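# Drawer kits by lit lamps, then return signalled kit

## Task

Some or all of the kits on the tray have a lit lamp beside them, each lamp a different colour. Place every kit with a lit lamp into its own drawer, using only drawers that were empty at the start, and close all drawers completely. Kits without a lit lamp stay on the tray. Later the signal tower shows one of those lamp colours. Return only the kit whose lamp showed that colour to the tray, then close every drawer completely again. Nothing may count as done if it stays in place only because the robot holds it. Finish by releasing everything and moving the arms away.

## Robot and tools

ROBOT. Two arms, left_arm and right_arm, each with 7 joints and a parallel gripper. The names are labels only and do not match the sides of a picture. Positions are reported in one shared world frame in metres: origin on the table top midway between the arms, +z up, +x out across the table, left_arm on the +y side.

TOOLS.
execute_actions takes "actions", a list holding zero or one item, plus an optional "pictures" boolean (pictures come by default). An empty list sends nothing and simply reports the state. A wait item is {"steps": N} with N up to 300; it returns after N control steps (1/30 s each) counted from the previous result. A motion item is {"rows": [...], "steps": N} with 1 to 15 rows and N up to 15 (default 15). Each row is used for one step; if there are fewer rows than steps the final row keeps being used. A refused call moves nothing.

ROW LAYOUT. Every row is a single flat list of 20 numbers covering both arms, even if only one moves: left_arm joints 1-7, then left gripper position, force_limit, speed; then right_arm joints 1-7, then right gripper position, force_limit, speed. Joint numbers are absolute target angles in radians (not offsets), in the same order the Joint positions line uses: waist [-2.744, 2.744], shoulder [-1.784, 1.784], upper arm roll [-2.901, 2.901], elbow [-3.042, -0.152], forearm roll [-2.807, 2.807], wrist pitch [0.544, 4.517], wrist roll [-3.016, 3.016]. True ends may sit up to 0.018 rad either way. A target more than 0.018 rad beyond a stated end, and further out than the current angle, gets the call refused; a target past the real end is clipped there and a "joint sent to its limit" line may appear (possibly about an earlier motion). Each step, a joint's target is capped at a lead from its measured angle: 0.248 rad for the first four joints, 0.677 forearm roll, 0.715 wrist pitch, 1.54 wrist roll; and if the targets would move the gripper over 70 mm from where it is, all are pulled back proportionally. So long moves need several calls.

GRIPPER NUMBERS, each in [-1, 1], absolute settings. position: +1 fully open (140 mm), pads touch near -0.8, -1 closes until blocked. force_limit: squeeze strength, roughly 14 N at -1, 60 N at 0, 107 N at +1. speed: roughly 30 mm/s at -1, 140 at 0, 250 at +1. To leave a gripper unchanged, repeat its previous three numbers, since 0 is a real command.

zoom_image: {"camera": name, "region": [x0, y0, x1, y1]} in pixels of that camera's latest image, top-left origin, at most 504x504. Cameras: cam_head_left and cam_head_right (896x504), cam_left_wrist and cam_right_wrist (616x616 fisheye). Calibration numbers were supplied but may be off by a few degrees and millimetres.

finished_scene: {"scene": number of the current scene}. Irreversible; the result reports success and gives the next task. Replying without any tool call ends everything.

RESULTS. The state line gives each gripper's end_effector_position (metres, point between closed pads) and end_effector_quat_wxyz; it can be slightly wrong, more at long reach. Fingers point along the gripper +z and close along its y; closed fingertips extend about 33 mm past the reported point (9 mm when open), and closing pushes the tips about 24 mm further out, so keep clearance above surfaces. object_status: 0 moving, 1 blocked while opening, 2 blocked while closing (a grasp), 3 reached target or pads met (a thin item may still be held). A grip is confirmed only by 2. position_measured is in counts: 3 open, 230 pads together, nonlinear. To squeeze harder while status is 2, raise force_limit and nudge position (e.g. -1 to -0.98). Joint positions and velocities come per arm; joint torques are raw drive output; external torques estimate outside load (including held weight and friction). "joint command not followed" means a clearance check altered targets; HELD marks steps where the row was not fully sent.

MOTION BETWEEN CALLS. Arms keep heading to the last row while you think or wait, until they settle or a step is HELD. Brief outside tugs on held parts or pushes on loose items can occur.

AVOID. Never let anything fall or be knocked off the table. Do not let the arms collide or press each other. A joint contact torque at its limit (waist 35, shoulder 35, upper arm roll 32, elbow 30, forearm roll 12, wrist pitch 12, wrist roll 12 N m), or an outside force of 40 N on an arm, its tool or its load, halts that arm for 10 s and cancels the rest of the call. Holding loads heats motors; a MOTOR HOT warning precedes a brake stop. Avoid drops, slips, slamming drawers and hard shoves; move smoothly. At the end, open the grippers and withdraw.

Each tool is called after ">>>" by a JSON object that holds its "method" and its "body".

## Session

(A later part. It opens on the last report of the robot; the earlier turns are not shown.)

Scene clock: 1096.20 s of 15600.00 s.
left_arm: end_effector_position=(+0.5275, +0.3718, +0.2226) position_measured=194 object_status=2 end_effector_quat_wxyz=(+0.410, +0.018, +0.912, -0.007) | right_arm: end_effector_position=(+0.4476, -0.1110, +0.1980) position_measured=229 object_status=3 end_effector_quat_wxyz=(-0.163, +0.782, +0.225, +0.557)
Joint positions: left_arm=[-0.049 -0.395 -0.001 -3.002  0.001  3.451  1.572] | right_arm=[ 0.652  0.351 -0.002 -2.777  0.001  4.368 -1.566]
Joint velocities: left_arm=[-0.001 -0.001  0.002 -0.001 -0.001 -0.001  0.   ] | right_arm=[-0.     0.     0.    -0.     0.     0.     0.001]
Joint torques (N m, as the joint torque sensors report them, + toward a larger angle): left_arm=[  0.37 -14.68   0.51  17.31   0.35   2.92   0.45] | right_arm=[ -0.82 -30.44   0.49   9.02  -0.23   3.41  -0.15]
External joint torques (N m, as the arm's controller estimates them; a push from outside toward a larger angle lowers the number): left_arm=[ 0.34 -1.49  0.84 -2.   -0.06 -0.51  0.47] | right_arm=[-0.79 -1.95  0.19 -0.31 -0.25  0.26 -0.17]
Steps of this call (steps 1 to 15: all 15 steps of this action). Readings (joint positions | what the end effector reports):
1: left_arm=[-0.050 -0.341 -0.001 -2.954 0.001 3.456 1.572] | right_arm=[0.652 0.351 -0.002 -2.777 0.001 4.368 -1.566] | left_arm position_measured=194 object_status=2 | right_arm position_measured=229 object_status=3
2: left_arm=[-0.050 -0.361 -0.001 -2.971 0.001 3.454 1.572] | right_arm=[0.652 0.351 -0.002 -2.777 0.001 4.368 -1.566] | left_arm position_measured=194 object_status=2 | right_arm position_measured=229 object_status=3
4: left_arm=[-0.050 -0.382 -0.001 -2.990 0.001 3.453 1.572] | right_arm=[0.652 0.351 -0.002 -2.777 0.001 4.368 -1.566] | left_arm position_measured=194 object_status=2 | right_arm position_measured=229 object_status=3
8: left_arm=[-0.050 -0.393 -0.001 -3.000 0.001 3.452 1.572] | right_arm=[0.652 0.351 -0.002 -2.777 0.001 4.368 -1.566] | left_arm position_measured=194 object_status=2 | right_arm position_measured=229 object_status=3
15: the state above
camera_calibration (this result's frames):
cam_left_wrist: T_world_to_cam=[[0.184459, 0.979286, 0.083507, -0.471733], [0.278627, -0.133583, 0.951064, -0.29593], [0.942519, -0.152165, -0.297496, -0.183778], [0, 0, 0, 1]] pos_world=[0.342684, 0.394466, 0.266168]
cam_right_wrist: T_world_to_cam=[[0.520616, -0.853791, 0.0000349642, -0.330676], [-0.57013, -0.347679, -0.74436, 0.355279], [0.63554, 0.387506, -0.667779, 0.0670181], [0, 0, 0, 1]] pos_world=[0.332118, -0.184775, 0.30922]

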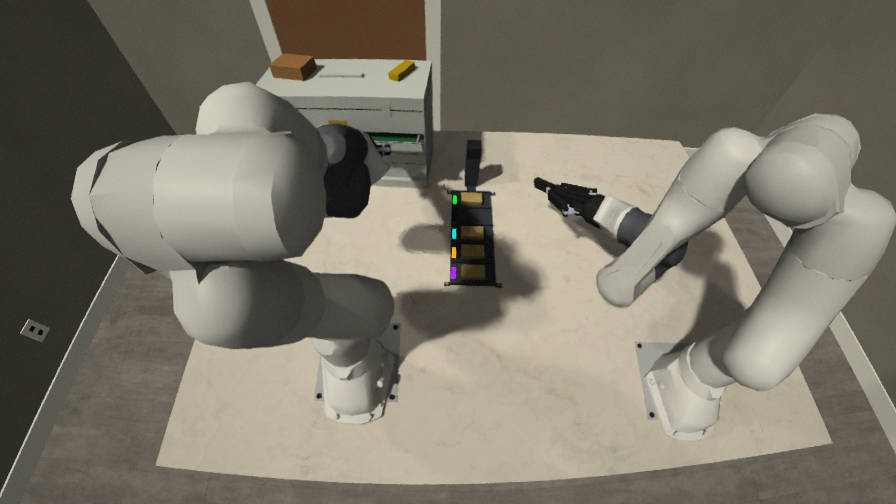

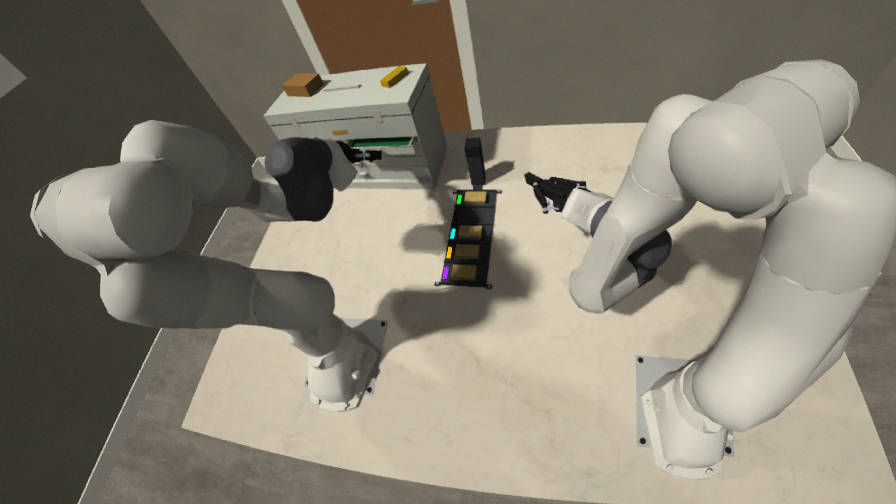

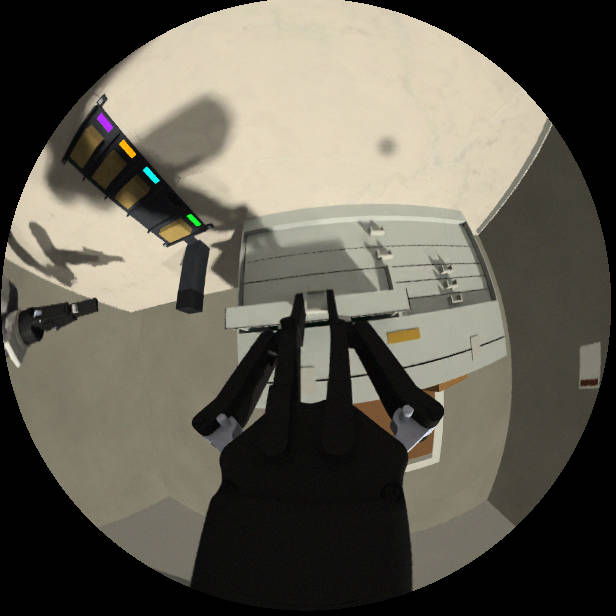

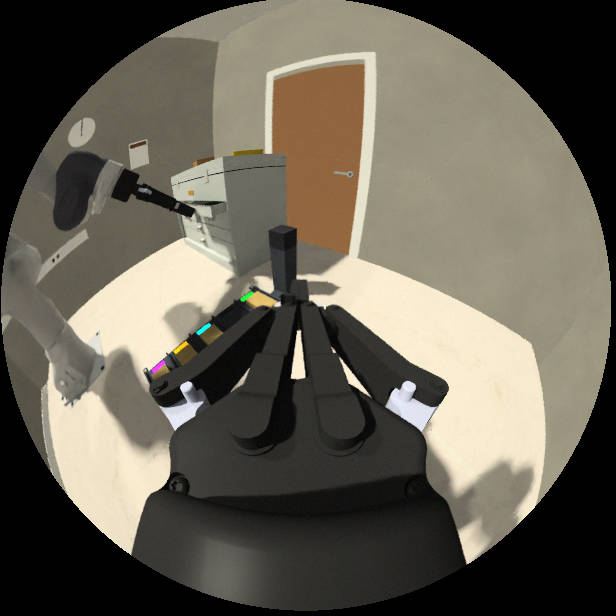

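>>> {"method": "execute_actions", "body": {"actions": [{"rows":[[-0.047,-0.398,0,-3.004,0,3.447,1.578,-0.16,0,0,0.65,0.35,0,-2.778,0,4.37,-1.571,-0.8,0,0]],"steps":12}], "pictures": false}}

>>> {"method": "execute_actions", "body": {"actions": [{"rows":[[-0.047,-0.56,0,-3.004,0,2.6,1.578,-0.16,0,0,0.65,0.35,0,-2.778,0,4.37,-1.571,-0.8,0,0]],"steps":15}], "pictures": false}}

>>> {"method": "execute_actions", "body": {"actions": [{"steps":30}], "pictures": false}}

>>> {"method": "execute_actions", "body": {"actions": [{"rows":[[-0.047,-0.5626,0,-2.6117,0,2.391,1.578,-0.16,0,0,0.65,0.35,0,-2.778,0,4.37,-1.571,-0.8,0,0]],"steps":15}], "pictures": false}}

>>> {"method": "execute_actions", "body": {"actions": [{"steps":20}], "pictures": false}}

>>> {"method": "execute_actions", "body": {"actions": [{"rows":[[-0.047,-0.3782,0,-2.4614,0,2.425,1.578,-0.16,0,0,0.65,0.35,0,-2.778,0,4.37,-1.571,-0.8,0,0]],"steps":15}], "pictures": false}}

>>> {"method": "execute_actions", "body": {"actions": [{"rows":[[-0.047,-0.345,0,-2.50,0,2.50,1.578,-0.16,0,0,0.65,0.35,0,-2.778,0,4.37,-1.571,-0.8,0,0]],"steps":15}], "pictures": false}}

>>> {"method": "execute_actions", "body": {"actions": [{"rows":[[-0.047,-0.315,0,-2.5383,0,2.568,1.578,-0.16,0,0,0.65,0.35,0,-2.778,0,4.37,-1.571,-0.8,0,0]],"steps":15}], "pictures": false}}

>>> {"method": "execute_actions", "body": {"actions": [{"steps":15}]}}

>>> {"method": "zoom_image", "body": {"camera": "cam_right_wrist", "region": [130, 160, 270, 280]}}

Scene clock: 1143.43 s of 15600.00 s.
left_arm: end_effector_position=(+0.5271, +0.3718, +0.2223) position_measured=149 object_status=0 end_effector_quat_wxyz=(+0.410, +0.018, +0.912, -0.007) | right_arm: end_effector_position=(+0.4476, -0.1110, +0.1980) position_measured=229 object_status=3 end_effector_quat_wxyz=(-0.163, +0.782, +0.225, +0.557)
Joint positions: left_arm=[-0.049 -0.396 -0.001 -3.002  0.001  3.451  1.572] | right_arm=[ 0.652  0.351 -0.002 -2.777  0.001  4.368 -1.566]
Joint velocities: left_arm=[ 0.001 -0.    -0.    -0.    -0.002  0.    -0.   ] | right_arm=[ 0.     0.001 -0.    -0.    -0.    -0.     0.001]
Joint torques (N m, as the joint torque sensors report them, + toward a larger angle): left_arm=[  0.85 -14.13   0.8   17.65   0.37   2.86   0.36] | right_arm=[ -0.87 -30.36   0.84   9.06  -0.26   3.42  -0.13]
External joint torques (N m, as the arm's controller estimates them; a push from outside toward a larger angle lowers the number): left_arm=[ 0.82 -1.03  1.13 -1.57 -0.03 -0.56  0.38] | right_arm=[-0.86 -1.97  0.53 -0.2  -0.28  0.29 -0.15]
Steps of this call (steps 1 to 15: the robot went on to your last target; steps 16 to 90: nothing new was sent; then 43.83 s passed at rest; steps 91 to 102: all 12 steps of this action). Readings (joint positions | what the end effector reports):
91: left_arm=[-0.049 -0.396 -0.001 -3.002 0.001 3.451 1.572] | right_arm=[0.652 0.351 -0.002 -2.777 0.001 4.368 -1.566] | left_arm position_measured=194 object_status=0 | right_arm position_measured=229 object_status=3
92: left_arm=[-0.049 -0.396 -0.001 -3.002 0.001 3.451 1.572] | right_arm=[0.652 0.351 -0.002 -2.777 0.001 4.368 -1.566] | left_arm position_measured=192 object_status=0 | right_arm position_measured=229 object_status=3
94: left_arm=[-0.049 -0.396 -0.001 -3.002 0.001 3.451 1.572] | right_arm=[0.652 0.351 -0.002 -2.777 0.001 4.368 -1.566] | left_arm position_measured=172 object_status=0 | right_arm position_measured=229 object_status=3
98: left_arm=[-0.049 -0.396 -0.001 -3.002 0.001 3.451 1.572] | right_arm=[0.652 0.351 -0.002 -2.777 0.001 4.368 -1.566] | left_arm position_measured=149 object_status=0 | right_arm position_measured=229 object_status=3
102: the state above

Scene clock: 1143.93 s of 15600.00 s.
left_arm: end_effector_position=(+0.4089, +0.3764, +0.1288) position_measured=149 object_status=3 end_effector_quat_wxyz=(+0.164, +0.019, +0.986, -0.002) | right_arm: end_effector_position=(+0.4476, -0.1110, +0.1980) position_measured=229 object_status=3 end_effector_quat_wxyz=(-0.163, +0.782, +0.225, +0.557)
Joint positions: left_arm=[-0.049 -0.551 -0.001 -3.003  0.001  2.781  1.572] | right_arm=[ 0.652  0.351 -0.002 -2.777  0.001  4.368 -1.566]
Joint velocities: left_arm=[ 0.    -0.096 -0.001 -0.007  0.    -1.077 -0.001] | right_arm=[-0.     0.001 -0.     0.     0.     0.     0.001]
Joint torques (N m, as the joint torque sensors report them, + toward a larger angle): left_arm=[ 1.01 -9.13  0.75 20.23  0.39  2.76  0.48] | right_arm=[ -1.07 -29.89   0.43   8.83  -0.24   3.4   -0.11]
External joint torques (N m, as the arm's controller estimates them; a push from outside toward a larger angle lowers the number): left_arm=[ 1.01 -0.08  1.24 -0.85 -0.14 -0.61  0.49] | right_arm=[-0.98 -1.46  0.19 -0.47 -0.28  0.27 -0.13]
Steps of this call (steps 1 to 15: all 15 steps of this action). Readings (joint positions | what the end effector reports):
1: left_arm=[-0.049 -0.412 -0.001 -3.003 0.001 3.399 1.572] | right_arm=[0.652 0.351 -0.002 -2.777 0.001 4.368 -1.566] | left_arm position_measured=149 object_status=0 | right_arm position_measured=229 object_status=3
2: left_arm=[-0.049 -0.432 -0.001 -3.003 0.001 3.346 1.572] | right_arm=[0.652 0.351 -0.002 -2.777 0.001 4.368 -1.566] | left_arm position_measured=149 object_status=3 | right_arm position_measured=229 object_status=3
4: left_arm=[-0.049 -0.464 -0.001 -3.003 0.001 3.249 1.572] | right_arm=[0.652 0.351 -0.002 -2.777 0.001 4.368 -1.566] | left_arm position_measured=149 object_status=3 | right_arm position_measured=229 object_status=3
8: left_arm=[-0.049 -0.508 -0.001 -3.003 0.001 3.068 1.572] | right_arm=[0.652 0.351 -0.002 -2.777 0.001 4.368 -1.566] | left_arm position_measured=149 object_status=3 | right_arm position_measured=229 object_status=3
15: the state above

Scene clock: 1144.93 s of 15600.00 s.
left_arm: end_effector_position=(+0.3593, +0.3782, +0.1025) position_measured=149 object_status=3 end_effector_quat_wxyz=(+0.079, +0.019, +0.997, -0.001) | right_arm: end_effector_position=(+0.4476, -0.1110, +0.1980) position_measured=229 object_status=3 end_effector_quat_wxyz=(-0.163, +0.782, +0.225, +0.557)
Joint positions: left_arm=[-0.049 -0.558 -0.001 -3.003  0.001  2.605  1.572] | right_arm=[ 0.652  0.351 -0.002 -2.777  0.001  4.368 -1.566]
Joint velocities: left_arm=[-0.001 -0.     0.001  0.    -0.    -0.001 -0.   ] | right_arm=[ 0.001 -0.001 -0.002  0.     0.001 -0.     0.   ]
Joint torques (N m, as the joint torque sensors report them, + toward a larger angle): left_arm=[ 1.22 -9.77  0.86 19.86  0.38  2.27  0.35] | right_arm=[ -0.88 -29.99   0.35   9.04  -0.21   3.45  -0.18]
External joint torques (N m, as the arm's controller estimates them; a push from outside toward a larger angle lowers the number): left_arm=[ 1.24 -0.58  1.36 -0.98 -0.15 -0.51  0.36] | right_arm=[-0.88 -1.51  0.03 -0.32 -0.23  0.31 -0.2 ]
Steps of this call (steps 1 to 30: the robot went on to your last target). Readings (joint positions | what the end effector reports):
1: left_arm=[-0.049 -0.553 -0.001 -3.003 0.001 2.749 1.572] | right_arm=[0.652 0.351 -0.002 -2.777 0.001 4.368 -1.566] | left_arm position_measured=149 object_status=3 | right_arm position_measured=229 object_status=3
2: left_arm=[-0.049 -0.555 -0.001 -3.003 0.001 2.723 1.572] | right_arm=[0.652 0.351 -0.002 -2.777 0.001 4.368 -1.566] | left_arm position_measured=149 object_status=3 | right_arm position_measured=229 object_status=3
4: left_arm=[-0.049 -0.556 -0.001 -3.003 0.001 2.683 1.572] | right_arm=[0.652 0.351 -0.002 -2.777 0.001 4.368 -1.566] | left_arm position_measured=149 object_status=3 | right_arm position_measured=229 object_status=3
8: left_arm=[-0.049 -0.557 -0.001 -3.003 0.001 2.640 1.572] | right_arm=[0.652 0.351 -0.002 -2.777 0.001 4.368 -1.566] | left_arm position_measured=149 object_status=3 | right_arm position_measured=229 object_status=3
30: the state above
All arms were judged still, so your last target was given up. Only a new action makes them travel on or press farther. Fingers that are still opening or closing keep moving.

Scene clock: 1145.43 s of 15600.00 s.
left_arm: end_effector_position=(+0.4859, +0.3737, +0.2760) position_measured=149 object_status=3 end_effector_quat_wxyz=(+0.184, +0.019, +0.983, -0.003) | right_arm: end_effector_position=(+0.4476, -0.1110, +0.1980) position_measured=229 object_status=3 end_effector_quat_wxyz=(-0.163, +0.782, +0.225, +0.557)
Joint positions: left_arm=[-0.049 -0.566 -0.001 -2.613  0.001  2.416  1.572] | right_arm=[ 0.652  0.351 -0.002 -2.777  0.001  4.368 -1.566]
Joint velocities: left_arm=[-0.001  0.016  0.001  0.001 -0.001 -0.128  0.001] | right_arm=[ 0.001  0.002  0.001 -0.001  0.     0.    -0.   ]
Joint torques (N m, as the joint torque sensors report them, + toward a larger angle): left_arm=[  0.66 -10.62   0.89  25.03   0.73   2.59   0.36] | right_arm=[ -0.8  -30.23   0.4    8.65  -0.27   3.39  -0.13]
External joint torques (N m, as the arm's controller estimates them; a push from outside toward a larger angle lowers the number): left_arm=[ 0.68  1.88  1.4   0.59  0.01 -0.54  0.37] | right_arm=[-0.86 -1.85  0.02 -0.63 -0.27  0.26 -0.15]
Steps of this call (steps 1 to 15: all 15 steps of this action). Readings (joint positions | what the end effector reports):
1: left_arm=[-0.049 -0.553 -0.001 -2.976 0.001 2.575 1.572] | right_arm=[0.652 0.351 -0.002 -2.777 0.001 4.368 -1.566] | left_arm position_measured=149 object_status=3 | right_arm position_measured=229 object_status=3
2: left_arm=[-0.049 -0.551 -0.001 -2.932 0.001 2.555 1.572] | right_arm=[0.652 0.351 -0.002 -2.777 0.001 4.368 -1.566] | left_arm position_measured=149 object_status=3 | right_arm position_measured=229 object_status=3
4: left_arm=[-0.049 -0.553 -0.001 -2.845 0.001 2.526 1.572] | right_arm=[0.652 0.351 -0.002 -2.777 0.001 4.368 -1.566] | left_arm position_measured=149 object_status=3 | right_arm position_measured=229 object_status=3
8: left_arm=[-0.049 -0.558 -0.001 -2.677 0.001 2.467 1.572] | right_arm=[0.652 0.351 -0.002 -2.777 0.001 4.368 -1.566] | left_arm position_measured=149 object_status=3 | right_arm position_measured=229 object_status=3
15: the state above

Scene clock: 1146.10 s of 15600.00 s.
left_arm: end_effector_position=(+0.4803, +0.3739, +0.2713) position_measured=149 object_status=3 end_effector_quat_wxyz=(+0.173, +0.019, +0.985, -0.002) | right_arm: end_effector_position=(+0.4476, -0.1110, +0.1980) position_measured=229 object_status=3 end_effector_quat_wxyz=(-0.163, +0.782, +0.225, +0.557)
Joint positions: left_arm=[-0.049 -0.565 -0.001 -2.613  0.001  2.396  1.572] | right_arm=[ 0.652  0.351 -0.002 -2.777  0.001  4.368 -1.566]
Joint velocities: left_arm=[ 0.002  0.    -0.001 -0.     0.001 -0.003 -0.   ] | right_arm=[-0.001  0.001 -0.     0.001  0.     0.     0.001]
Joint torques (N m, as the joint torque sensors report them, + toward a larger angle): left_arm=[  1.05 -11.12   0.61  25.42   0.72   2.66   0.43] | right_arm=[ -1.16 -30.49   0.21   8.62  -0.25   3.45  -0.16]
External joint torques (N m, as the arm's controller estimates them; a push from outside toward a larger angle lowers the number): left_arm=[ 1.06  1.59  1.13  0.83 -0.01 -0.45  0.44] | right_arm=[-1.14 -2.05 -0.1  -0.73 -0.27  0.32 -0.19]
Steps of this call (steps 1 to 20: the robot went on to your last target). Readings (joint positions | what the end effector reports):
1: left_arm=[-0.049 -0.566 -0.001 -2.613 0.001 2.413 1.572] | right_arm=[0.652 0.351 -0.002 -2.777 0.001 4.368 -1.566] | left_arm position_measured=149 object_status=3 | right_arm position_measured=229 object_status=3
2: left_arm=[-0.049 -0.565 -0.001 -2.613 0.001 2.409 1.572] | right_arm=[0.652 0.351 -0.002 -2.777 0.001 4.368 -1.566] | left_arm position_measured=149 object_status=3 | right_arm position_measured=229 object_status=3
4: left_arm=[-0.049 -0.565 -0.001 -2.613 0.001 2.405 1.572] | right_arm=[0.652 0.351 -0.002 -2.777 0.001 4.368 -1.566] | left_arm position_measured=149 object_status=3 | right_arm position_measured=229 object_status=3
8: left_arm=[-0.049 -0.565 -0.001 -2.613 0.001 2.399 1.572] | right_arm=[0.652 0.351 -0.002 -2.777 0.001 4.368 -1.566] | left_arm position_measured=149 object_status=3 | right_arm position_measured=229 object_status=3
20: the state above

Scene clock: 1146.60 s of 15600.00 s.
left_arm: end_effector_position=(+0.5324, +0.3722, +0.2694) position_measured=149 object_status=3 end_effector_quat_wxyz=(+0.168, +0.018, +0.986, -0.003) | right_arm: end_effector_position=(+0.4476, -0.1110, +0.1980) position_measured=229 object_status=3 end_effector_quat_wxyz=(-0.163, +0.782, +0.225, +0.557)
Joint positions: left_arm=[-0.049 -0.381 -0.001 -2.463  0.     2.42   1.572] | right_arm=[ 0.652  0.351 -0.002 -2.777  0.001  4.368 -1.566]
Joint velocities: left_arm=[-0.    -0.     0.     0.004 -0.001  0.008  0.   ] | right_arm=[-0.    -0.    -0.     0.    -0.001 -0.001  0.   ]
Joint torques (N m, as the joint torque sensors report them, + toward a larger angle): left_arm=[  0.09 -17.42   0.48  25.16   0.82   3.88   0.32] | right_arm=[ -0.74 -30.44   0.3    8.66  -0.26   3.43  -0.13]
External joint torques (N m, as the arm's controller estimates them; a push from outside toward a larger angle lowers the number): left_arm=[0.17 1.43 0.91 0.78 0.11 0.8  0.33] | right_arm=[-0.72 -2.01  0.   -0.62 -0.27  0.29 -0.16]
Steps of this call (steps 1 to 15: all 15 steps of this action). Readings (joint positions | what the end effector reports):
1: left_arm=[-0.049 -0.527 -0.001 -2.576 0.000 2.396 1.572] | right_arm=[0.652 0.351 -0.002 -2.777 0.001 4.368 -1.566] | left_arm position_measured=149 object_status=3 | right_arm position_measured=229 object_status=3
2: left_arm=[-0.049 -0.477 -0.001 -2.532 0.000 2.403 1.572] | right_arm=[0.652 0.351 -0.002 -2.777 0.001 4.368 -1.566] | left_arm position_measured=149 object_status=3 | right_arm position_measured=229 object_status=3
4: left_arm=[-0.049 -0.417 -0.001 -2.491 0.000 2.411 1.572] | right_arm=[0.652 0.351 -0.002 -2.777 0.001 4.368 -1.566] | left_arm position_measured=149 object_status=3 | right_arm position_measured=229 object_status=3
8: left_arm=[-0.049 -0.383 -0.001 -2.470 0.000 2.416 1.572] | right_arm=[0.652 0.351 -0.002 -2.777 0.001 4.368 -1.566] | left_arm position_measured=149 object_status=3 | right_arm position_measured=229 object_status=3
15: the state above

Scene clock: 1147.10 s of 15600.00 s.
left_arm: end_effector_position=(+0.5346, +0.3721, +0.2441) position_measured=149 object_status=3 end_effector_quat_wxyz=(+0.168, +0.018, +0.986, -0.003) | right_arm: end_effector_position=(+0.4476, -0.1110, +0.1980) position_measured=229 object_status=3 end_effector_quat_wxyz=(-0.163, +0.782, +0.225, +0.557)
Joint positions: left_arm=[-0.049 -0.345 -0.001 -2.5    0.     2.492  1.572] | right_arm=[ 0.652  0.351 -0.002 -2.777  0.001  4.368 -1.566]
Joint velocities: left_arm=[-0.001 -0.    -0.001  0.001 -0.001  0.024 -0.   ] | right_arm=[ 0.001  0.001  0.001  0.001 -0.    -0.     0.001]
Joint torques (N m, as the joint torque sensors report them, + toward a larger angle): left_arm=[  0.36 -19.15   0.74  22.73   0.83   3.74   0.34] | right_arm=[ -0.89 -30.45   0.69   8.89  -0.27   3.42  -0.15]
External joint torques (N m, as the arm's controller estimates them; a push from outside toward a larger angle lowers the number): left_arm=[ 0.41  0.42  1.12 -1.18  0.15  0.67  0.35] | right_arm=[-1.01 -2.01  0.25 -0.41 -0.26  0.29 -0.17]
Steps of this call (steps 1 to 15: all 15 steps of this action). Readings (joint positions | what the end effector reports):
1: left_arm=[-0.049 -0.377 -0.001 -2.468 0.000 2.434 1.572] | right_arm=[0.652 0.351 -0.002 -2.777 0.001 4.368 -1.566] | left_arm position_measured=149 object_status=3 | right_arm position_measured=229 object_status=3
2: left_arm=[-0.049 -0.369 -0.001 -2.476 0.000 2.446 1.572] | right_arm=[0.652 0.351 -0.002 -2.777 0.001 4.368 -1.566] | left_arm position_measured=149 object_status=3 | right_arm position_measured=229 object_status=3
4: left_arm=[-0.049 -0.354 -0.001 -2.491 0.000 2.462 1.572] | right_arm=[0.652 0.351 -0.002 -2.777 0.001 4.368 -1.566] | left_arm position_measured=149 object_status=3 | right_arm position_measured=229 object_status=3
8: left_arm=[-0.049 -0.345 -0.001 -2.500 0.000 2.479 1.572] | right_arm=[0.652 0.351 -0.002 -2.777 0.001 4.368 -1.566] | left_arm position_measured=149 object_status=3 | right_arm position_measured=229 object_status=3
15: the state above

Scene clock: 1147.60 s of 15600.00 s.
left_arm: end_effector_position=(+0.5339, +0.3721, +0.2204) position_measured=149 object_status=3 end_effector_quat_wxyz=(+0.168, +0.018, +0.986, -0.003) | right_arm: end_effector_position=(+0.4476, -0.1110, +0.1980) position_measured=229 object_status=3 end_effector_quat_wxyz=(-0.163, +0.782, +0.225, +0.557)
Joint positions: left_arm=[-0.049 -0.315 -0.001 -2.538  0.     2.56   1.572] | right_arm=[ 0.652  0.351 -0.002 -2.777  0.001  4.368 -1.566]
Joint velocities: left_arm=[-0.002  0.     0.     0.    -0.001  0.024  0.001] | right_arm=[-0.001 -0.001 -0.001 -0.001 -0.001  0.001  0.   ]
Joint torques (N m, as the joint torque sensors report them, + toward a larger angle): left_arm=[  0.17 -19.21   0.97  22.64   0.77   3.83   0.36] | right_arm=[ -0.91 -30.33   0.25   8.79  -0.24   3.39  -0.13]
External joint torques (N m, as the arm's controller estimates them; a push from outside toward a larger angle lowers the number): left_arm=[ 0.2   0.85  1.29 -0.73  0.12  0.76  0.37] | right_arm=[-0.82 -1.87  0.01 -0.51 -0.27  0.25 -0.15]
Steps of this call (steps 1 to 15: all 15 steps of this action). Readings (joint positions | what the end effector reports):
1: left_arm=[-0.049 -0.343 -0.001 -2.505 0.000 2.506 1.572] | right_arm=[0.652 0.351 -0.002 -2.777 0.001 4.368 -1.566] | left_arm position_measured=149 object_status=3 | right_arm position_measured=229 object_status=3
2: left_arm=[-0.049 -0.336 -0.001 -2.514 0.000 2.517 1.572] | right_arm=[0.652 0.351 -0.002 -2.777 0.001 4.368 -1.566] | left_arm position_measured=149 object_status=3 | right_arm position_measured=229 object_status=3
4: left_arm=[-0.049 -0.323 -0.001 -2.529 0.000 2.531 1.572] | right_arm=[0.652 0.351 -0.002 -2.777 0.001 4.368 -1.566] | left_arm position_measured=149 object_status=3 | right_arm position_measured=229 object_status=3
8: left_arm=[-0.049 -0.315 -0.001 -2.538 0.000 2.548 1.572] | right_arm=[0.652 0.351 -0.002 -2.777 0.001 4.368 -1.566] | left_arm position_measured=149 object_status=3 | right_arm position_measured=229 object_status=3
15: the state above

Scene clock: 1148.10 s of 15600.00 s.
left_arm: end_effector_position=(+0.5349, +0.3721, +0.2211) position_measured=149 object_status=3 end_effector_quat_wxyz=(+0.170, +0.018, +0.985, -0.003) | right_arm: end_effector_position=(+0.4476, -0.1110, +0.1980) position_measured=229 object_status=3 end_effector_quat_wxyz=(-0.163, +0.782, +0.225, +0.557)
Joint positions: left_arm=[-0.049 -0.315 -0.001 -2.538  0.     2.564  1.572] | right_arm=[ 0.652  0.351 -0.002 -2.777  0.001  4.368 -1.566]
Joint velocities: left_arm=[ 0.    -0.    -0.     0.    -0.001  0.002 -0.   ] | right_arm=[-0.    -0.    -0.001  0.     0.001 -0.001  0.001]
Joint torques (N m, as the joint torque sensors report them, + toward a larger angle): left_arm=[  0.38 -19.68   0.11  22.46   0.79   3.95   0.28] | right_arm=[ -0.56 -30.54   0.6    8.55  -0.24   3.42  -0.1 ]
External joint torques (N m, as the arm's controller estimates them; a push from outside toward a larger angle lowers the number): left_arm=[ 0.33  0.51  0.35 -1.03  0.14  0.85  0.29] | right_arm=[-0.53 -2.05  0.31 -0.77 -0.26  0.28 -0.13]
Steps of this call (steps 1 to 15: the robot went on to your last target). Readings (joint positions | what the end effector reports):
1: left_arm=[-0.049 -0.315 -0.001 -2.538 0.000 2.561 1.572] | right_arm=[0.652 0.351 -0.002 -2.777 0.001 4.368 -1.566] | left_arm position_measured=149 object_status=3 | right_arm position_measured=229 object_status=3
2: left_arm=[-0.049 -0.315 -0.001 -2.538 0.000 2.561 1.572] | right_arm=[0.652 0.351 -0.002 -2.777 0.001 4.368 -1.566] | left_arm position_measured=149 object_status=3 | right_arm position_measured=229 object_status=3
4: left_arm=[-0.049 -0.315 -0.001 -2.538 0.000 2.562 1.572] | right_arm=[0.652 0.351 -0.002 -2.777 0.001 4.368 -1.566] | left_arm position_measured=149 object_status=3 | right_arm position_measured=229 object_status=3
8: left_arm=[-0.049 -0.315 -0.001 -2.538 0.000 2.563 1.572] | right_arm=[0.652 0.351 -0.002 -2.777 0.001 4.368 -1.566] | left_arm position_measured=149 object_status=3 | right_arm position_measured=229 object_status=3
15: the state above
All arms were judged still, so your last target was given up. Only a new action makes them travel on or press farther. Fingers that are still opening or closing keep moving.
camera_calibration (this result's frames):
cam_left_wrist: T_world_to_cam=[[0.204595, 0.978846, 0.00143788, -0.465758], [0.702453, -0.147847, 0.696205, -0.461578], [0.68169, -0.14143, -0.717842, 0.0372894], [0, 0, 0, 1]] pos_world=[0.394109, 0.392936, 0.348791]
cam_right_wrist: T_world_to_cam=[[0.520615, -0.853791, 0.0000329958, -0.330676], [-0.570131, -0.347677, -0.74436, 0.35528], [0.63554, 0.387506, -0.667779, 0.0670183], [0, 0, 0, 1]] pos_world=[0.332118, -0.184775, 0.30922]

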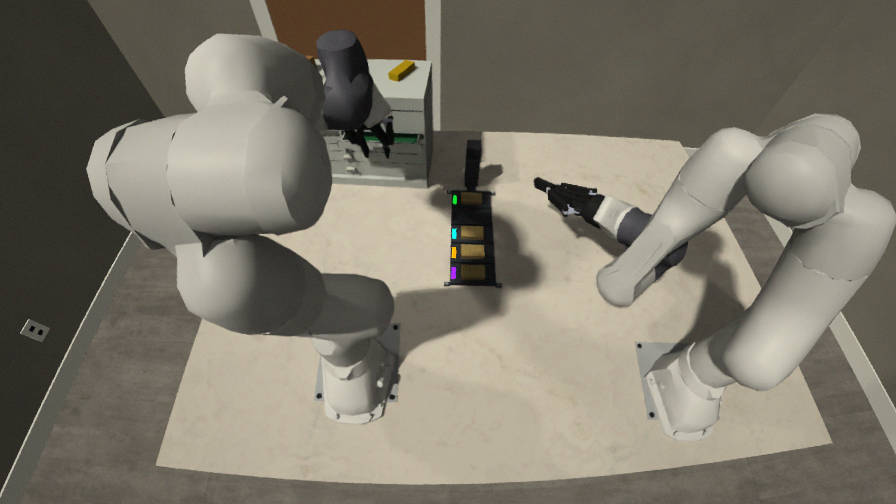

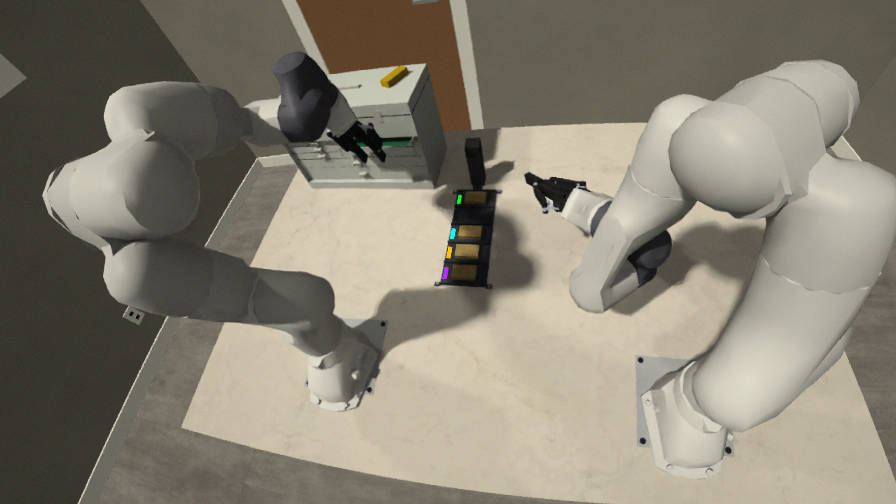

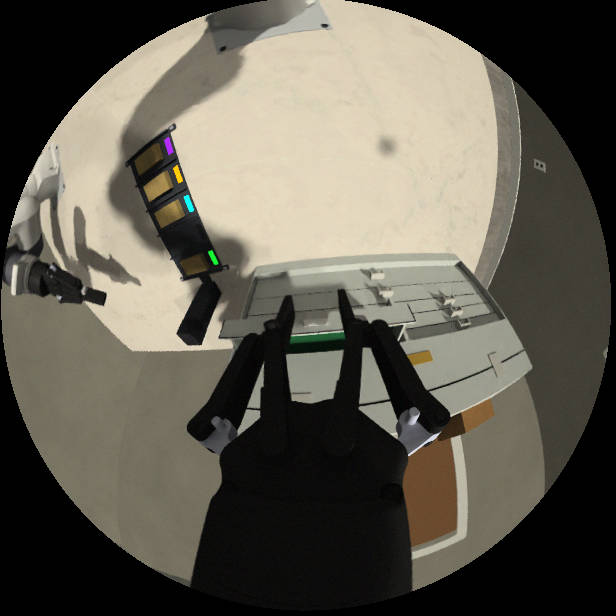

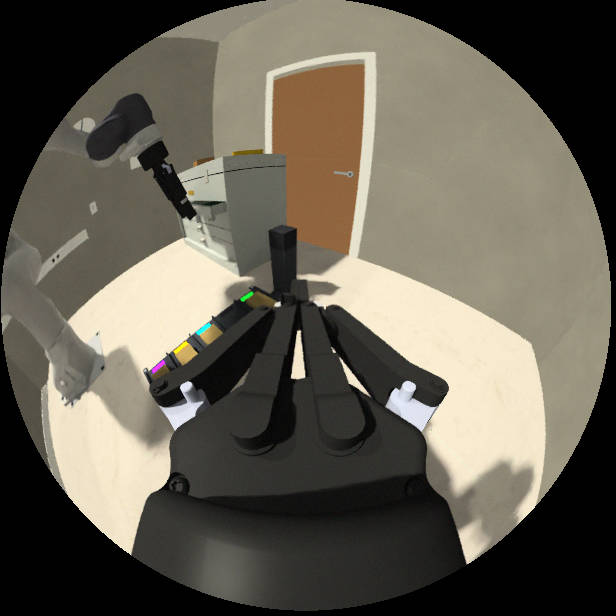

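Region (130, 160, 270, 280) of cam_right_wrist's 616x616 image, scaled by 3.600, with more detail than that image has; it fills the top 432 rows of this view, and the rest is white.

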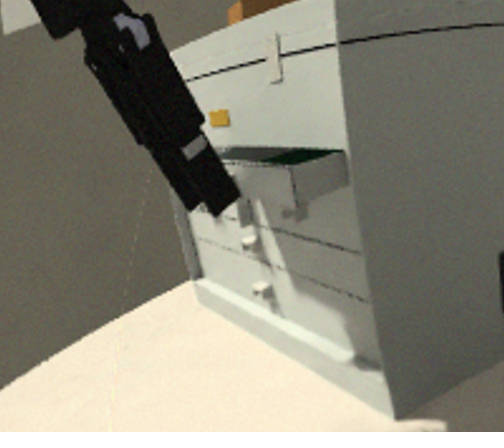

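>>> {"method": "execute_actions", "body": {"actions": [{"rows":[[-0.047,-0.315,0,-2.5383,0,2.568,1.578,-1,0,-0.5,0.65,0.35,0,-2.778,0,4.37,-1.571,-0.8,0,0]],"steps":15}], "pictures": false}}

>>> {"method": "execute_actions", "body": {"actions": [{"steps":10}], "pictures": false}}

>>> {"method": "execute_actions", "body": {"actions": [{"rows":[[-0.045,-0.38,0,-2.596,0,2.557,1.578,-1,0,-0.5,0.65,0.35,0,-2.778,0,4.37,-1.571,-0.8,0,0]],"steps":10}], "pictures": false}}

>>> {"method": "execute_actions", "body": {"actions": [{"rows":[[-0.043,-0.4465,0,-2.6542,0,2.545,1.578,-1,0,-0.5,0.65,0.35,0,-2.778,0,4.37,-1.571,-0.8,0,0]],"steps":10}], "pictures": false}}

>>> {"method": "execute_actions", "body": {"actions": [{"rows":[[-0.041,-0.517,0,-2.71,0,2.529,1.578,-1,0,-0.5,0.65,0.35,0,-2.778,0,4.37,-1.571,-0.8,0,0]],"steps":10}], "pictures": false}}

>>> {"method": "execute_actions", "body": {"actions": [{"rows":[[-0.039,-0.59,0,-2.7638,0,2.511,1.578,-1,0,-0.5,0.65,0.35,0,-2.778,0,4.37,-1.571,-0.8,0,0]],"steps":15}]}}

>>> {"method": "zoom_image", "body": {"camera": "cam_head_right", "region": [260, 100, 460, 200]}}

Scene clock: 1174.33 s of 15600.00 s.
left_arm: end_effector_position=(+0.5352, +0.3702, +0.2215) position_measured=193 object_status=0 end_effector_quat_wxyz=(+0.170, +0.020, +0.985, -0.003) | right_arm: end_effector_position=(+0.4476, -0.1110, +0.1980) position_measured=229 object_status=3 end_effector_quat_wxyz=(-0.163, +0.782, +0.225, +0.557)
Joint positions: left_arm=[-0.051 -0.316 -0.002 -2.538 -0.     2.565  1.572] | right_arm=[ 0.652  0.351 -0.002 -2.777  0.001  4.368 -1.566]
Joint velocities: left_arm=[-0.     0.001  0.001 -0.    -0.     0.001 -0.   ] | right_arm=[-0.002 -0.002  0.     0.001  0.001  0.     0.   ]
Joint torques (N m, as the joint torque sensors report them, + toward a larger angle): left_arm=[  1.23 -19.33   1.69  22.31   0.9    3.76   0.43] | right_arm=[ -0.95 -30.16   0.72   8.79  -0.28   3.4   -0.12]
External joint torques (N m, as the arm's controller estimates them; a push from outside toward a larger angle lowers the number): left_arm=[ 1.19  0.85  1.91 -1.15  0.25  0.67  0.43] | right_arm=[-0.86 -1.63  0.47 -0.56 -0.31  0.26 -0.15]
Steps of this call (steps 1 to 90: nothing new was sent; then 22.73 s passed at rest; steps 91 to 105: all 15 steps of this action). Readings (joint positions | what the end effector reports):
91: left_arm=[-0.049 -0.315 -0.001 -2.538 0.000 2.564 1.572] | right_arm=[0.652 0.351 -0.002 -2.777 0.001 4.368 -1.566] | left_arm position_measured=149 object_status=0 | right_arm position_measured=229 object_status=3
92: left_arm=[-0.049 -0.315 -0.001 -2.538 0.000 2.564 1.572] | right_arm=[0.652 0.351 -0.002 -2.777 0.001 4.368 -1.566] | left_arm position_measured=153 object_status=0 | right_arm position_measured=229 object_status=3
94: left_arm=[-0.049 -0.315 -0.001 -2.538 0.000 2.564 1.572] | right_arm=[0.652 0.351 -0.002 -2.777 0.001 4.368 -1.566] | left_arm position_measured=162 object_status=0 | right_arm position_measured=229 object_status=3
98: left_arm=[-0.050 -0.316 -0.001 -2.538 -0.000 2.564 1.572] | right_arm=[0.652 0.351 -0.002 -2.777 0.001 4.368 -1.566] | left_arm position_measured=181 object_status=0 | right_arm position_measured=229 object_status=3
105: the state above

Scene clock: 1174.67 s of 15600.00 s.
left_arm: end_effector_position=(+0.5352, +0.3702, +0.2215) position_measured=193 object_status=2 end_effector_quat_wxyz=(+0.170, +0.020, +0.985, -0.003) | right_arm: end_effector_position=(+0.4476, -0.1110, +0.1980) position_measured=229 object_status=3 end_effector_quat_wxyz=(-0.163, +0.782, +0.225, +0.557)
Joint positions: left_arm=[-0.051 -0.316 -0.002 -2.538 -0.     2.565  1.572] | right_arm=[ 0.652  0.351 -0.002 -2.777  0.001  4.368 -1.566]
Joint velocities: left_arm=[-0.001 -0.    -0.    -0.001  0.001  0.001  0.   ] | right_arm=[-0.001  0.    -0.001 -0.001  0.002  0.    -0.002]
Joint torques (N m, as the joint torque sensors report them, + toward a larger angle): left_arm=[  1.6  -19.88   1.58  22.38   1.08   3.74   0.34] | right_arm=[ -1.11 -30.29   0.14   8.92  -0.28   3.41  -0.1 ]
External joint torques (N m, as the arm's controller estimates them; a push from outside toward a larger angle lowers the number): left_arm=[ 1.63  0.3   1.88 -1.07  0.43  0.64  0.35] | right_arm=[-1.05 -1.88 -0.12 -0.34 -0.31  0.28 -0.13]
Steps of this call (steps 1 to 10: the robot went on to your last target). Readings (joint positions | what the end effector reports):
1: left_arm=[-0.051 -0.316 -0.002 -2.538 -0.000 2.565 1.572] | right_arm=[0.652 0.351 -0.002 -2.777 0.001 4.368 -1.566] | left_arm position_measured=193 object_status=2 | right_arm position_measured=229 object_status=3
2: left_arm=[-0.051 -0.316 -0.002 -2.538 -0.000 2.565 1.572] | right_arm=[0.652 0.351 -0.002 -2.777 0.001 4.368 -1.566] | left_arm position_measured=193 object_status=2 | right_arm position_measured=229 object_status=3
4: left_arm=[-0.051 -0.316 -0.002 -2.538 -0.000 2.565 1.572] | right_arm=[0.652 0.351 -0.002 -2.777 0.001 4.368 -1.566] | left_arm position_measured=193 object_status=2 | right_arm position_measured=229 object_status=3
8: left_arm=[-0.051 -0.316 -0.002 -2.538 -0.000 2.565 1.572] | right_arm=[0.652 0.351 -0.002 -2.777 0.001 4.368 -1.566] | left_arm position_measured=193 object_status=2 | right_arm position_measured=229 object_status=3
10: the state above

Scene clock: 1175.00 s of 15600.00 s.
left_arm: end_effector_position=(+0.5169, +0.3712, +0.2217) position_measured=193 object_status=2 end_effector_quat_wxyz=(+0.172, +0.020, +0.985, -0.003) | right_arm: end_effector_position=(+0.4476, -0.1110, +0.1980) position_measured=229 object_status=3 end_effector_quat_wxyz=(-0.163, +0.782, +0.225, +0.557)
Joint positions: left_arm=[-0.05  -0.376 -0.002 -2.594 -0.     2.562  1.572] | right_arm=[ 0.652  0.351 -0.002 -2.777  0.001  4.368 -1.566]
Joint velocities: left_arm=[-0.    -0.01  -0.    -0.009  0.001  0.    -0.   ] | right_arm=[ 0.002  0.     0.     0.001 -0.    -0.    -0.001]
Joint torques (N m, as the joint torque sensors report them, + toward a larger angle): left_arm=[  2.02 -19.18   1.4   23.52   0.97   2.44   0.42] | right_arm=[ -0.98 -30.45   0.32   9.17  -0.22   3.38  -0.17]
External joint torques (N m, as the arm's controller estimates them; a push from outside toward a larger angle lowers the number): left_arm=[ 2.07 -1.13  1.78 -0.07  0.3  -0.68  0.42] | right_arm=[-1.02 -2.02 -0.05 -0.12 -0.23  0.24 -0.19]
Steps of this call (steps 1 to 10: all 10 steps of this action). Readings (joint positions | what the end effector reports):
1: left_arm=[-0.051 -0.329 -0.002 -2.550 -0.000 2.566 1.572] | right_arm=[0.652 0.351 -0.002 -2.777 0.001 4.368 -1.566] | left_arm position_measured=193 object_status=2 | right_arm position_measured=229 object_status=3
2: left_arm=[-0.050 -0.346 -0.002 -2.566 -0.000 2.565 1.572] | right_arm=[0.652 0.351 -0.002 -2.777 0.001 4.368 -1.566] | left_arm position_measured=193 object_status=2 | right_arm position_measured=229 object_status=3
4: left_arm=[-0.050 -0.365 -0.002 -2.584 -0.000 2.563 1.572] | right_arm=[0.652 0.351 -0.002 -2.777 0.001 4.368 -1.566] | left_arm position_measured=193 object_status=2 | right_arm position_measured=229 object_status=3
8: left_arm=[-0.050 -0.375 -0.002 -2.593 -0.000 2.562 1.572] | right_arm=[0.652 0.351 -0.002 -2.777 0.001 4.368 -1.566] | left_arm position_measured=193 object_status=2 | right_arm position_measured=229 object_status=3
10: the state above

Scene clock: 1175.33 s of 15600.00 s.
left_arm: end_effector_position=(+0.4969, +0.3723, +0.2220) position_measured=193 object_status=2 end_effector_quat_wxyz=(+0.172, +0.019, +0.985, -0.003) | right_arm: end_effector_position=(+0.4476, -0.1110, +0.1980) position_measured=229 object_status=3 end_effector_quat_wxyz=(-0.163, +0.782, +0.225, +0.557)
Joint positions: left_arm=[-0.05  -0.444 -0.002 -2.651 -0.     2.553  1.572] | right_arm=[ 0.652  0.351 -0.002 -2.777  0.001  4.368 -1.566]
Joint velocities: left_arm=[ 0.001 -0.011  0.001 -0.008  0.001 -0.006  0.002] | right_arm=[ 0.001 -0.     0.001  0.001  0.002  0.     0.001]
Joint torques (N m, as the joint torque sensors report them, + toward a larger angle): left_arm=[  3.74 -16.91   1.13  21.72   0.93   2.24   0.38] | right_arm=[ -0.75 -30.1    0.18   8.96  -0.29   3.42  -0.14]
External joint torques (N m, as the arm's controller estimates them; a push from outside toward a larger angle lowers the number): left_arm=[ 3.7  -1.26  1.46 -1.85  0.27 -0.85  0.39] | right_arm=[-0.79 -1.64 -0.18 -0.34 -0.3   0.28 -0.16]
Steps of this call (steps 1 to 10: all 10 steps of this action). Readings (joint positions | what the end effector reports):
1: left_arm=[-0.050 -0.391 -0.002 -2.607 -0.000 2.563 1.572] | right_arm=[0.652 0.351 -0.002 -2.777 0.001 4.368 -1.566] | left_arm position_measured=193 object_status=2 | right_arm position_measured=229 object_status=3
2: left_arm=[-0.050 -0.410 -0.002 -2.623 -0.000 2.560 1.572] | right_arm=[0.652 0.351 -0.002 -2.777 0.001 4.368 -1.566] | left_arm position_measured=193 object_status=2 | right_arm position_measured=229 object_status=3
4: left_arm=[-0.050 -0.431 -0.002 -2.641 -0.000 2.556 1.572] | right_arm=[0.652 0.351 -0.002 -2.777 0.001 4.368 -1.566] | left_arm position_measured=193 object_status=2 | right_arm position_measured=229 object_status=3
8: left_arm=[-0.050 -0.442 -0.002 -2.650 -0.000 2.553 1.572] | right_arm=[0.652 0.351 -0.002 -2.777 0.001 4.368 -1.566] | left_arm position_measured=193 object_status=2 | right_arm position_measured=229 object_status=3
10: the state above

Scene clock: 1175.67 s of 15600.00 s.
left_arm: end_effector_position=(+0.4769, +0.3734, +0.2223) position_measured=193 object_status=2 end_effector_quat_wxyz=(+0.172, +0.019, +0.985, -0.003) | right_arm: end_effector_position=(+0.4476, -0.1110, +0.1980) position_measured=229 object_status=3 end_effector_quat_wxyz=(-0.163, +0.782, +0.225, +0.557)
Joint positions: left_arm=[-0.049 -0.514 -0.002 -2.707 -0.001  2.538  1.573] | right_arm=[ 0.652  0.351 -0.002 -2.777  0.001  4.368 -1.566]
Joint velocities: left_arm=[ 0.001 -0.013 -0.001 -0.007 -0.001 -0.008  0.001] | right_arm=[ 0.001  0.001  0.    -0.     0.002  0.001  0.   ]
Joint torques (N m, as the joint torque sensors report them, + toward a larger angle): left_arm=[  4.36 -13.24   0.98  22.19   1.06   2.07   0.33] | right_arm=[ -0.6  -30.03   0.68   8.81  -0.25   3.43  -0.1 ]
External joint torques (N m, as the arm's controller estimates them; a push from outside toward a larger angle lowers the number): left_arm=[ 4.39  0.06  1.45 -1.5   0.38 -1.03  0.34] | right_arm=[-0.61 -1.64  0.36 -0.48 -0.26  0.3  -0.13]
Steps of this call (steps 1 to 10: all 10 steps of this action). Readings (joint positions | what the end effector reports):
1: left_arm=[-0.049 -0.459 -0.002 -2.664 -0.000 2.552 1.572] | right_arm=[0.652 0.351 -0.002 -2.777 0.001 4.368 -1.566] | left_arm position_measured=193 object_status=2 | right_arm position_measured=229 object_status=3
2: left_arm=[-0.049 -0.479 -0.002 -2.680 -0.000 2.548 1.572] | right_arm=[0.652 0.351 -0.002 -2.777 0.001 4.368 -1.566] | left_arm position_measured=193 object_status=2 | right_arm position_measured=229 object_status=3
4: left_arm=[-0.049 -0.501 -0.002 -2.697 -0.001 2.543 1.573] | right_arm=[0.652 0.351 -0.002 -2.777 0.001 4.368 -1.566] | left_arm position_measured=193 object_status=2 | right_arm position_measured=229 object_status=3
8: left_arm=[-0.049 -0.513 -0.002 -2.706 -0.001 2.539 1.573] | right_arm=[0.652 0.351 -0.002 -2.777 0.001 4.368 -1.566] | left_arm position_measured=193 object_status=2 | right_arm position_measured=229 object_status=3
10: the state above

Scene clock: 1176.17 s of 15600.00 s.
left_arm: end_effector_position=(+0.4571, +0.3744, +0.2225) position_measured=193 object_status=2 end_effector_quat_wxyz=(+0.172, +0.019, +0.985, -0.003) | right_arm: end_effector_position=(+0.4476, -0.1110, +0.1980) position_measured=229 object_status=3 end_effector_quat_wxyz=(-0.163, +0.782, +0.225, +0.557)
Joint positions: left_arm=[-0.048 -0.588 -0.002 -2.761 -0.001  2.519  1.574] | right_arm=[ 0.652  0.351 -0.002 -2.777  0.001  4.368 -1.566]
Joint velocities: left_arm=[ 0.001 -0.002 -0.001  0.001  0.    -0.003  0.001] | right_arm=[ 0.001 -0.001  0.    -0.001  0.001 -0.     0.001]
Joint torques (N m, as the joint torque sensors report them, + toward a larger angle): left_arm=[  4.65 -11.67   1.71  21.77   1.32   2.03   0.28] | right_arm=[ -0.88 -30.58   0.6    8.71  -0.27   3.4   -0.14]
External joint torques (N m, as the arm's controller estimates them; a push from outside toward a larger angle lowers the number): left_arm=[ 4.66 -0.49  2.21 -2.1   0.64 -1.07  0.29] | right_arm=[-0.92 -2.07  0.23 -0.61 -0.27  0.26 -0.17]
Steps of this call (steps 1 to 15: all 15 steps of this action). Readings (joint positions | what the end effector reports):
1: left_arm=[-0.049 -0.530 -0.002 -2.719 -0.001 2.537 1.573] | right_arm=[0.652 0.351 -0.002 -2.777 0.001 4.368 -1.566] | left_arm position_measured=193 object_status=2 | right_arm position_measured=229 object_status=3
2: left_arm=[-0.049 -0.550 -0.002 -2.735 -0.001 2.532 1.573] | right_arm=[0.652 0.351 -0.002 -2.777 0.001 4.368 -1.566] | left_arm position_measured=193 object_status=2 | right_arm position_measured=229 object_status=3
4: left_arm=[-0.048 -0.573 -0.002 -2.751 -0.001 2.526 1.573] | right_arm=[0.652 0.351 -0.002 -2.777 0.001 4.368 -1.566] | left_arm position_measured=193 object_status=2 | right_arm position_measured=229 object_status=3
8: left_arm=[-0.048 -0.586 -0.002 -2.760 -0.001 2.521 1.573] | right_arm=[0.652 0.351 -0.002 -2.777 0.001 4.368 -1.566] | left_arm position_measured=193 object_status=2 | right_arm position_measured=229 object_status=3
15: the state above
camera_calibration (this result's frames):
cam_left_wrist: T_world_to_cam=[[0.20589, 0.978572, 0.00258891, -0.452875], [0.698725, -0.148862, 0.699731, -0.406256], [0.685122, -0.142259, -0.714402, 0.0896489], [0, 0, 0, 1]] pos_world=[0.315683, 0.395448, 0.349487]
cam_right_wrist: T_world_to_cam=[[0.520615, -0.853792, 0.000031499, -0.330675], [-0.570131, -0.347675, -0.74436, 0.35528], [0.63554, 0.387507, -0.667778, 0.0670184], [0, 0, 0, 1]] pos_world=[0.332118, -0.184776, 0.30922]

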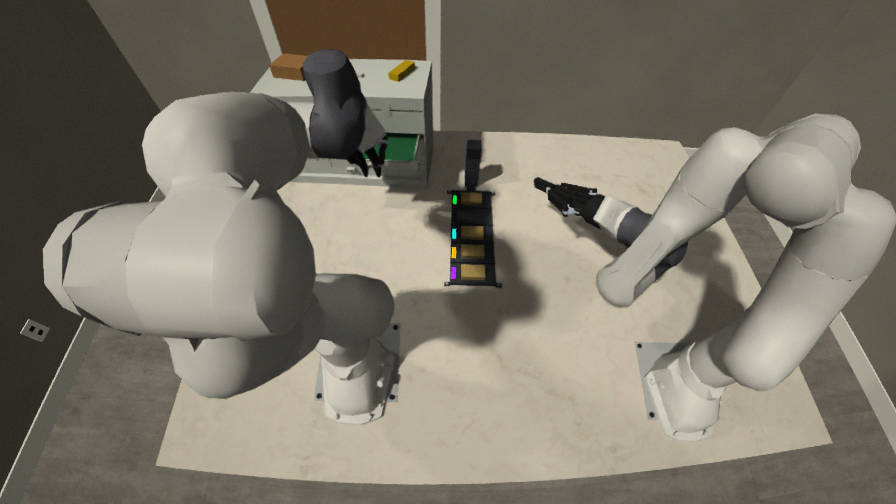

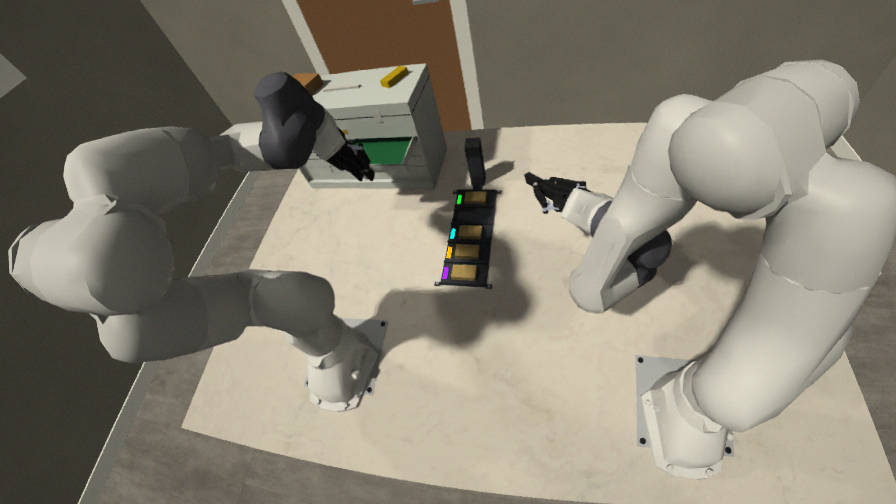

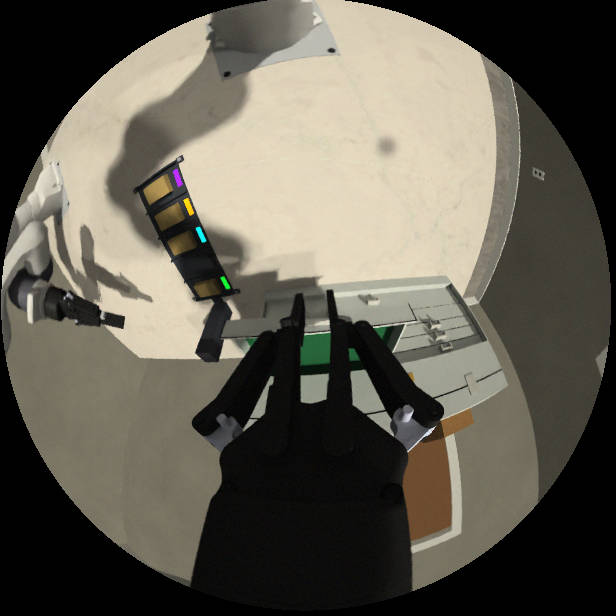

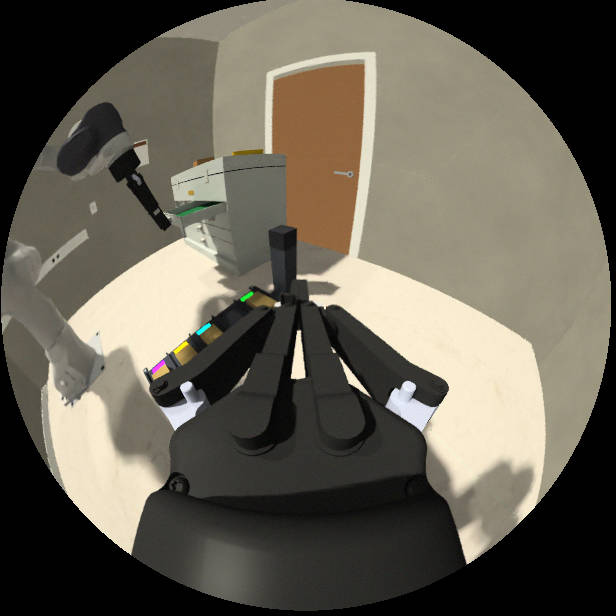

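Region (260, 100, 460, 200) of cam_head_right's 896x504 image, scaled by 2.520, with more detail than that image has.

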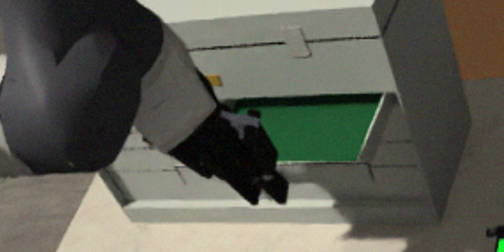

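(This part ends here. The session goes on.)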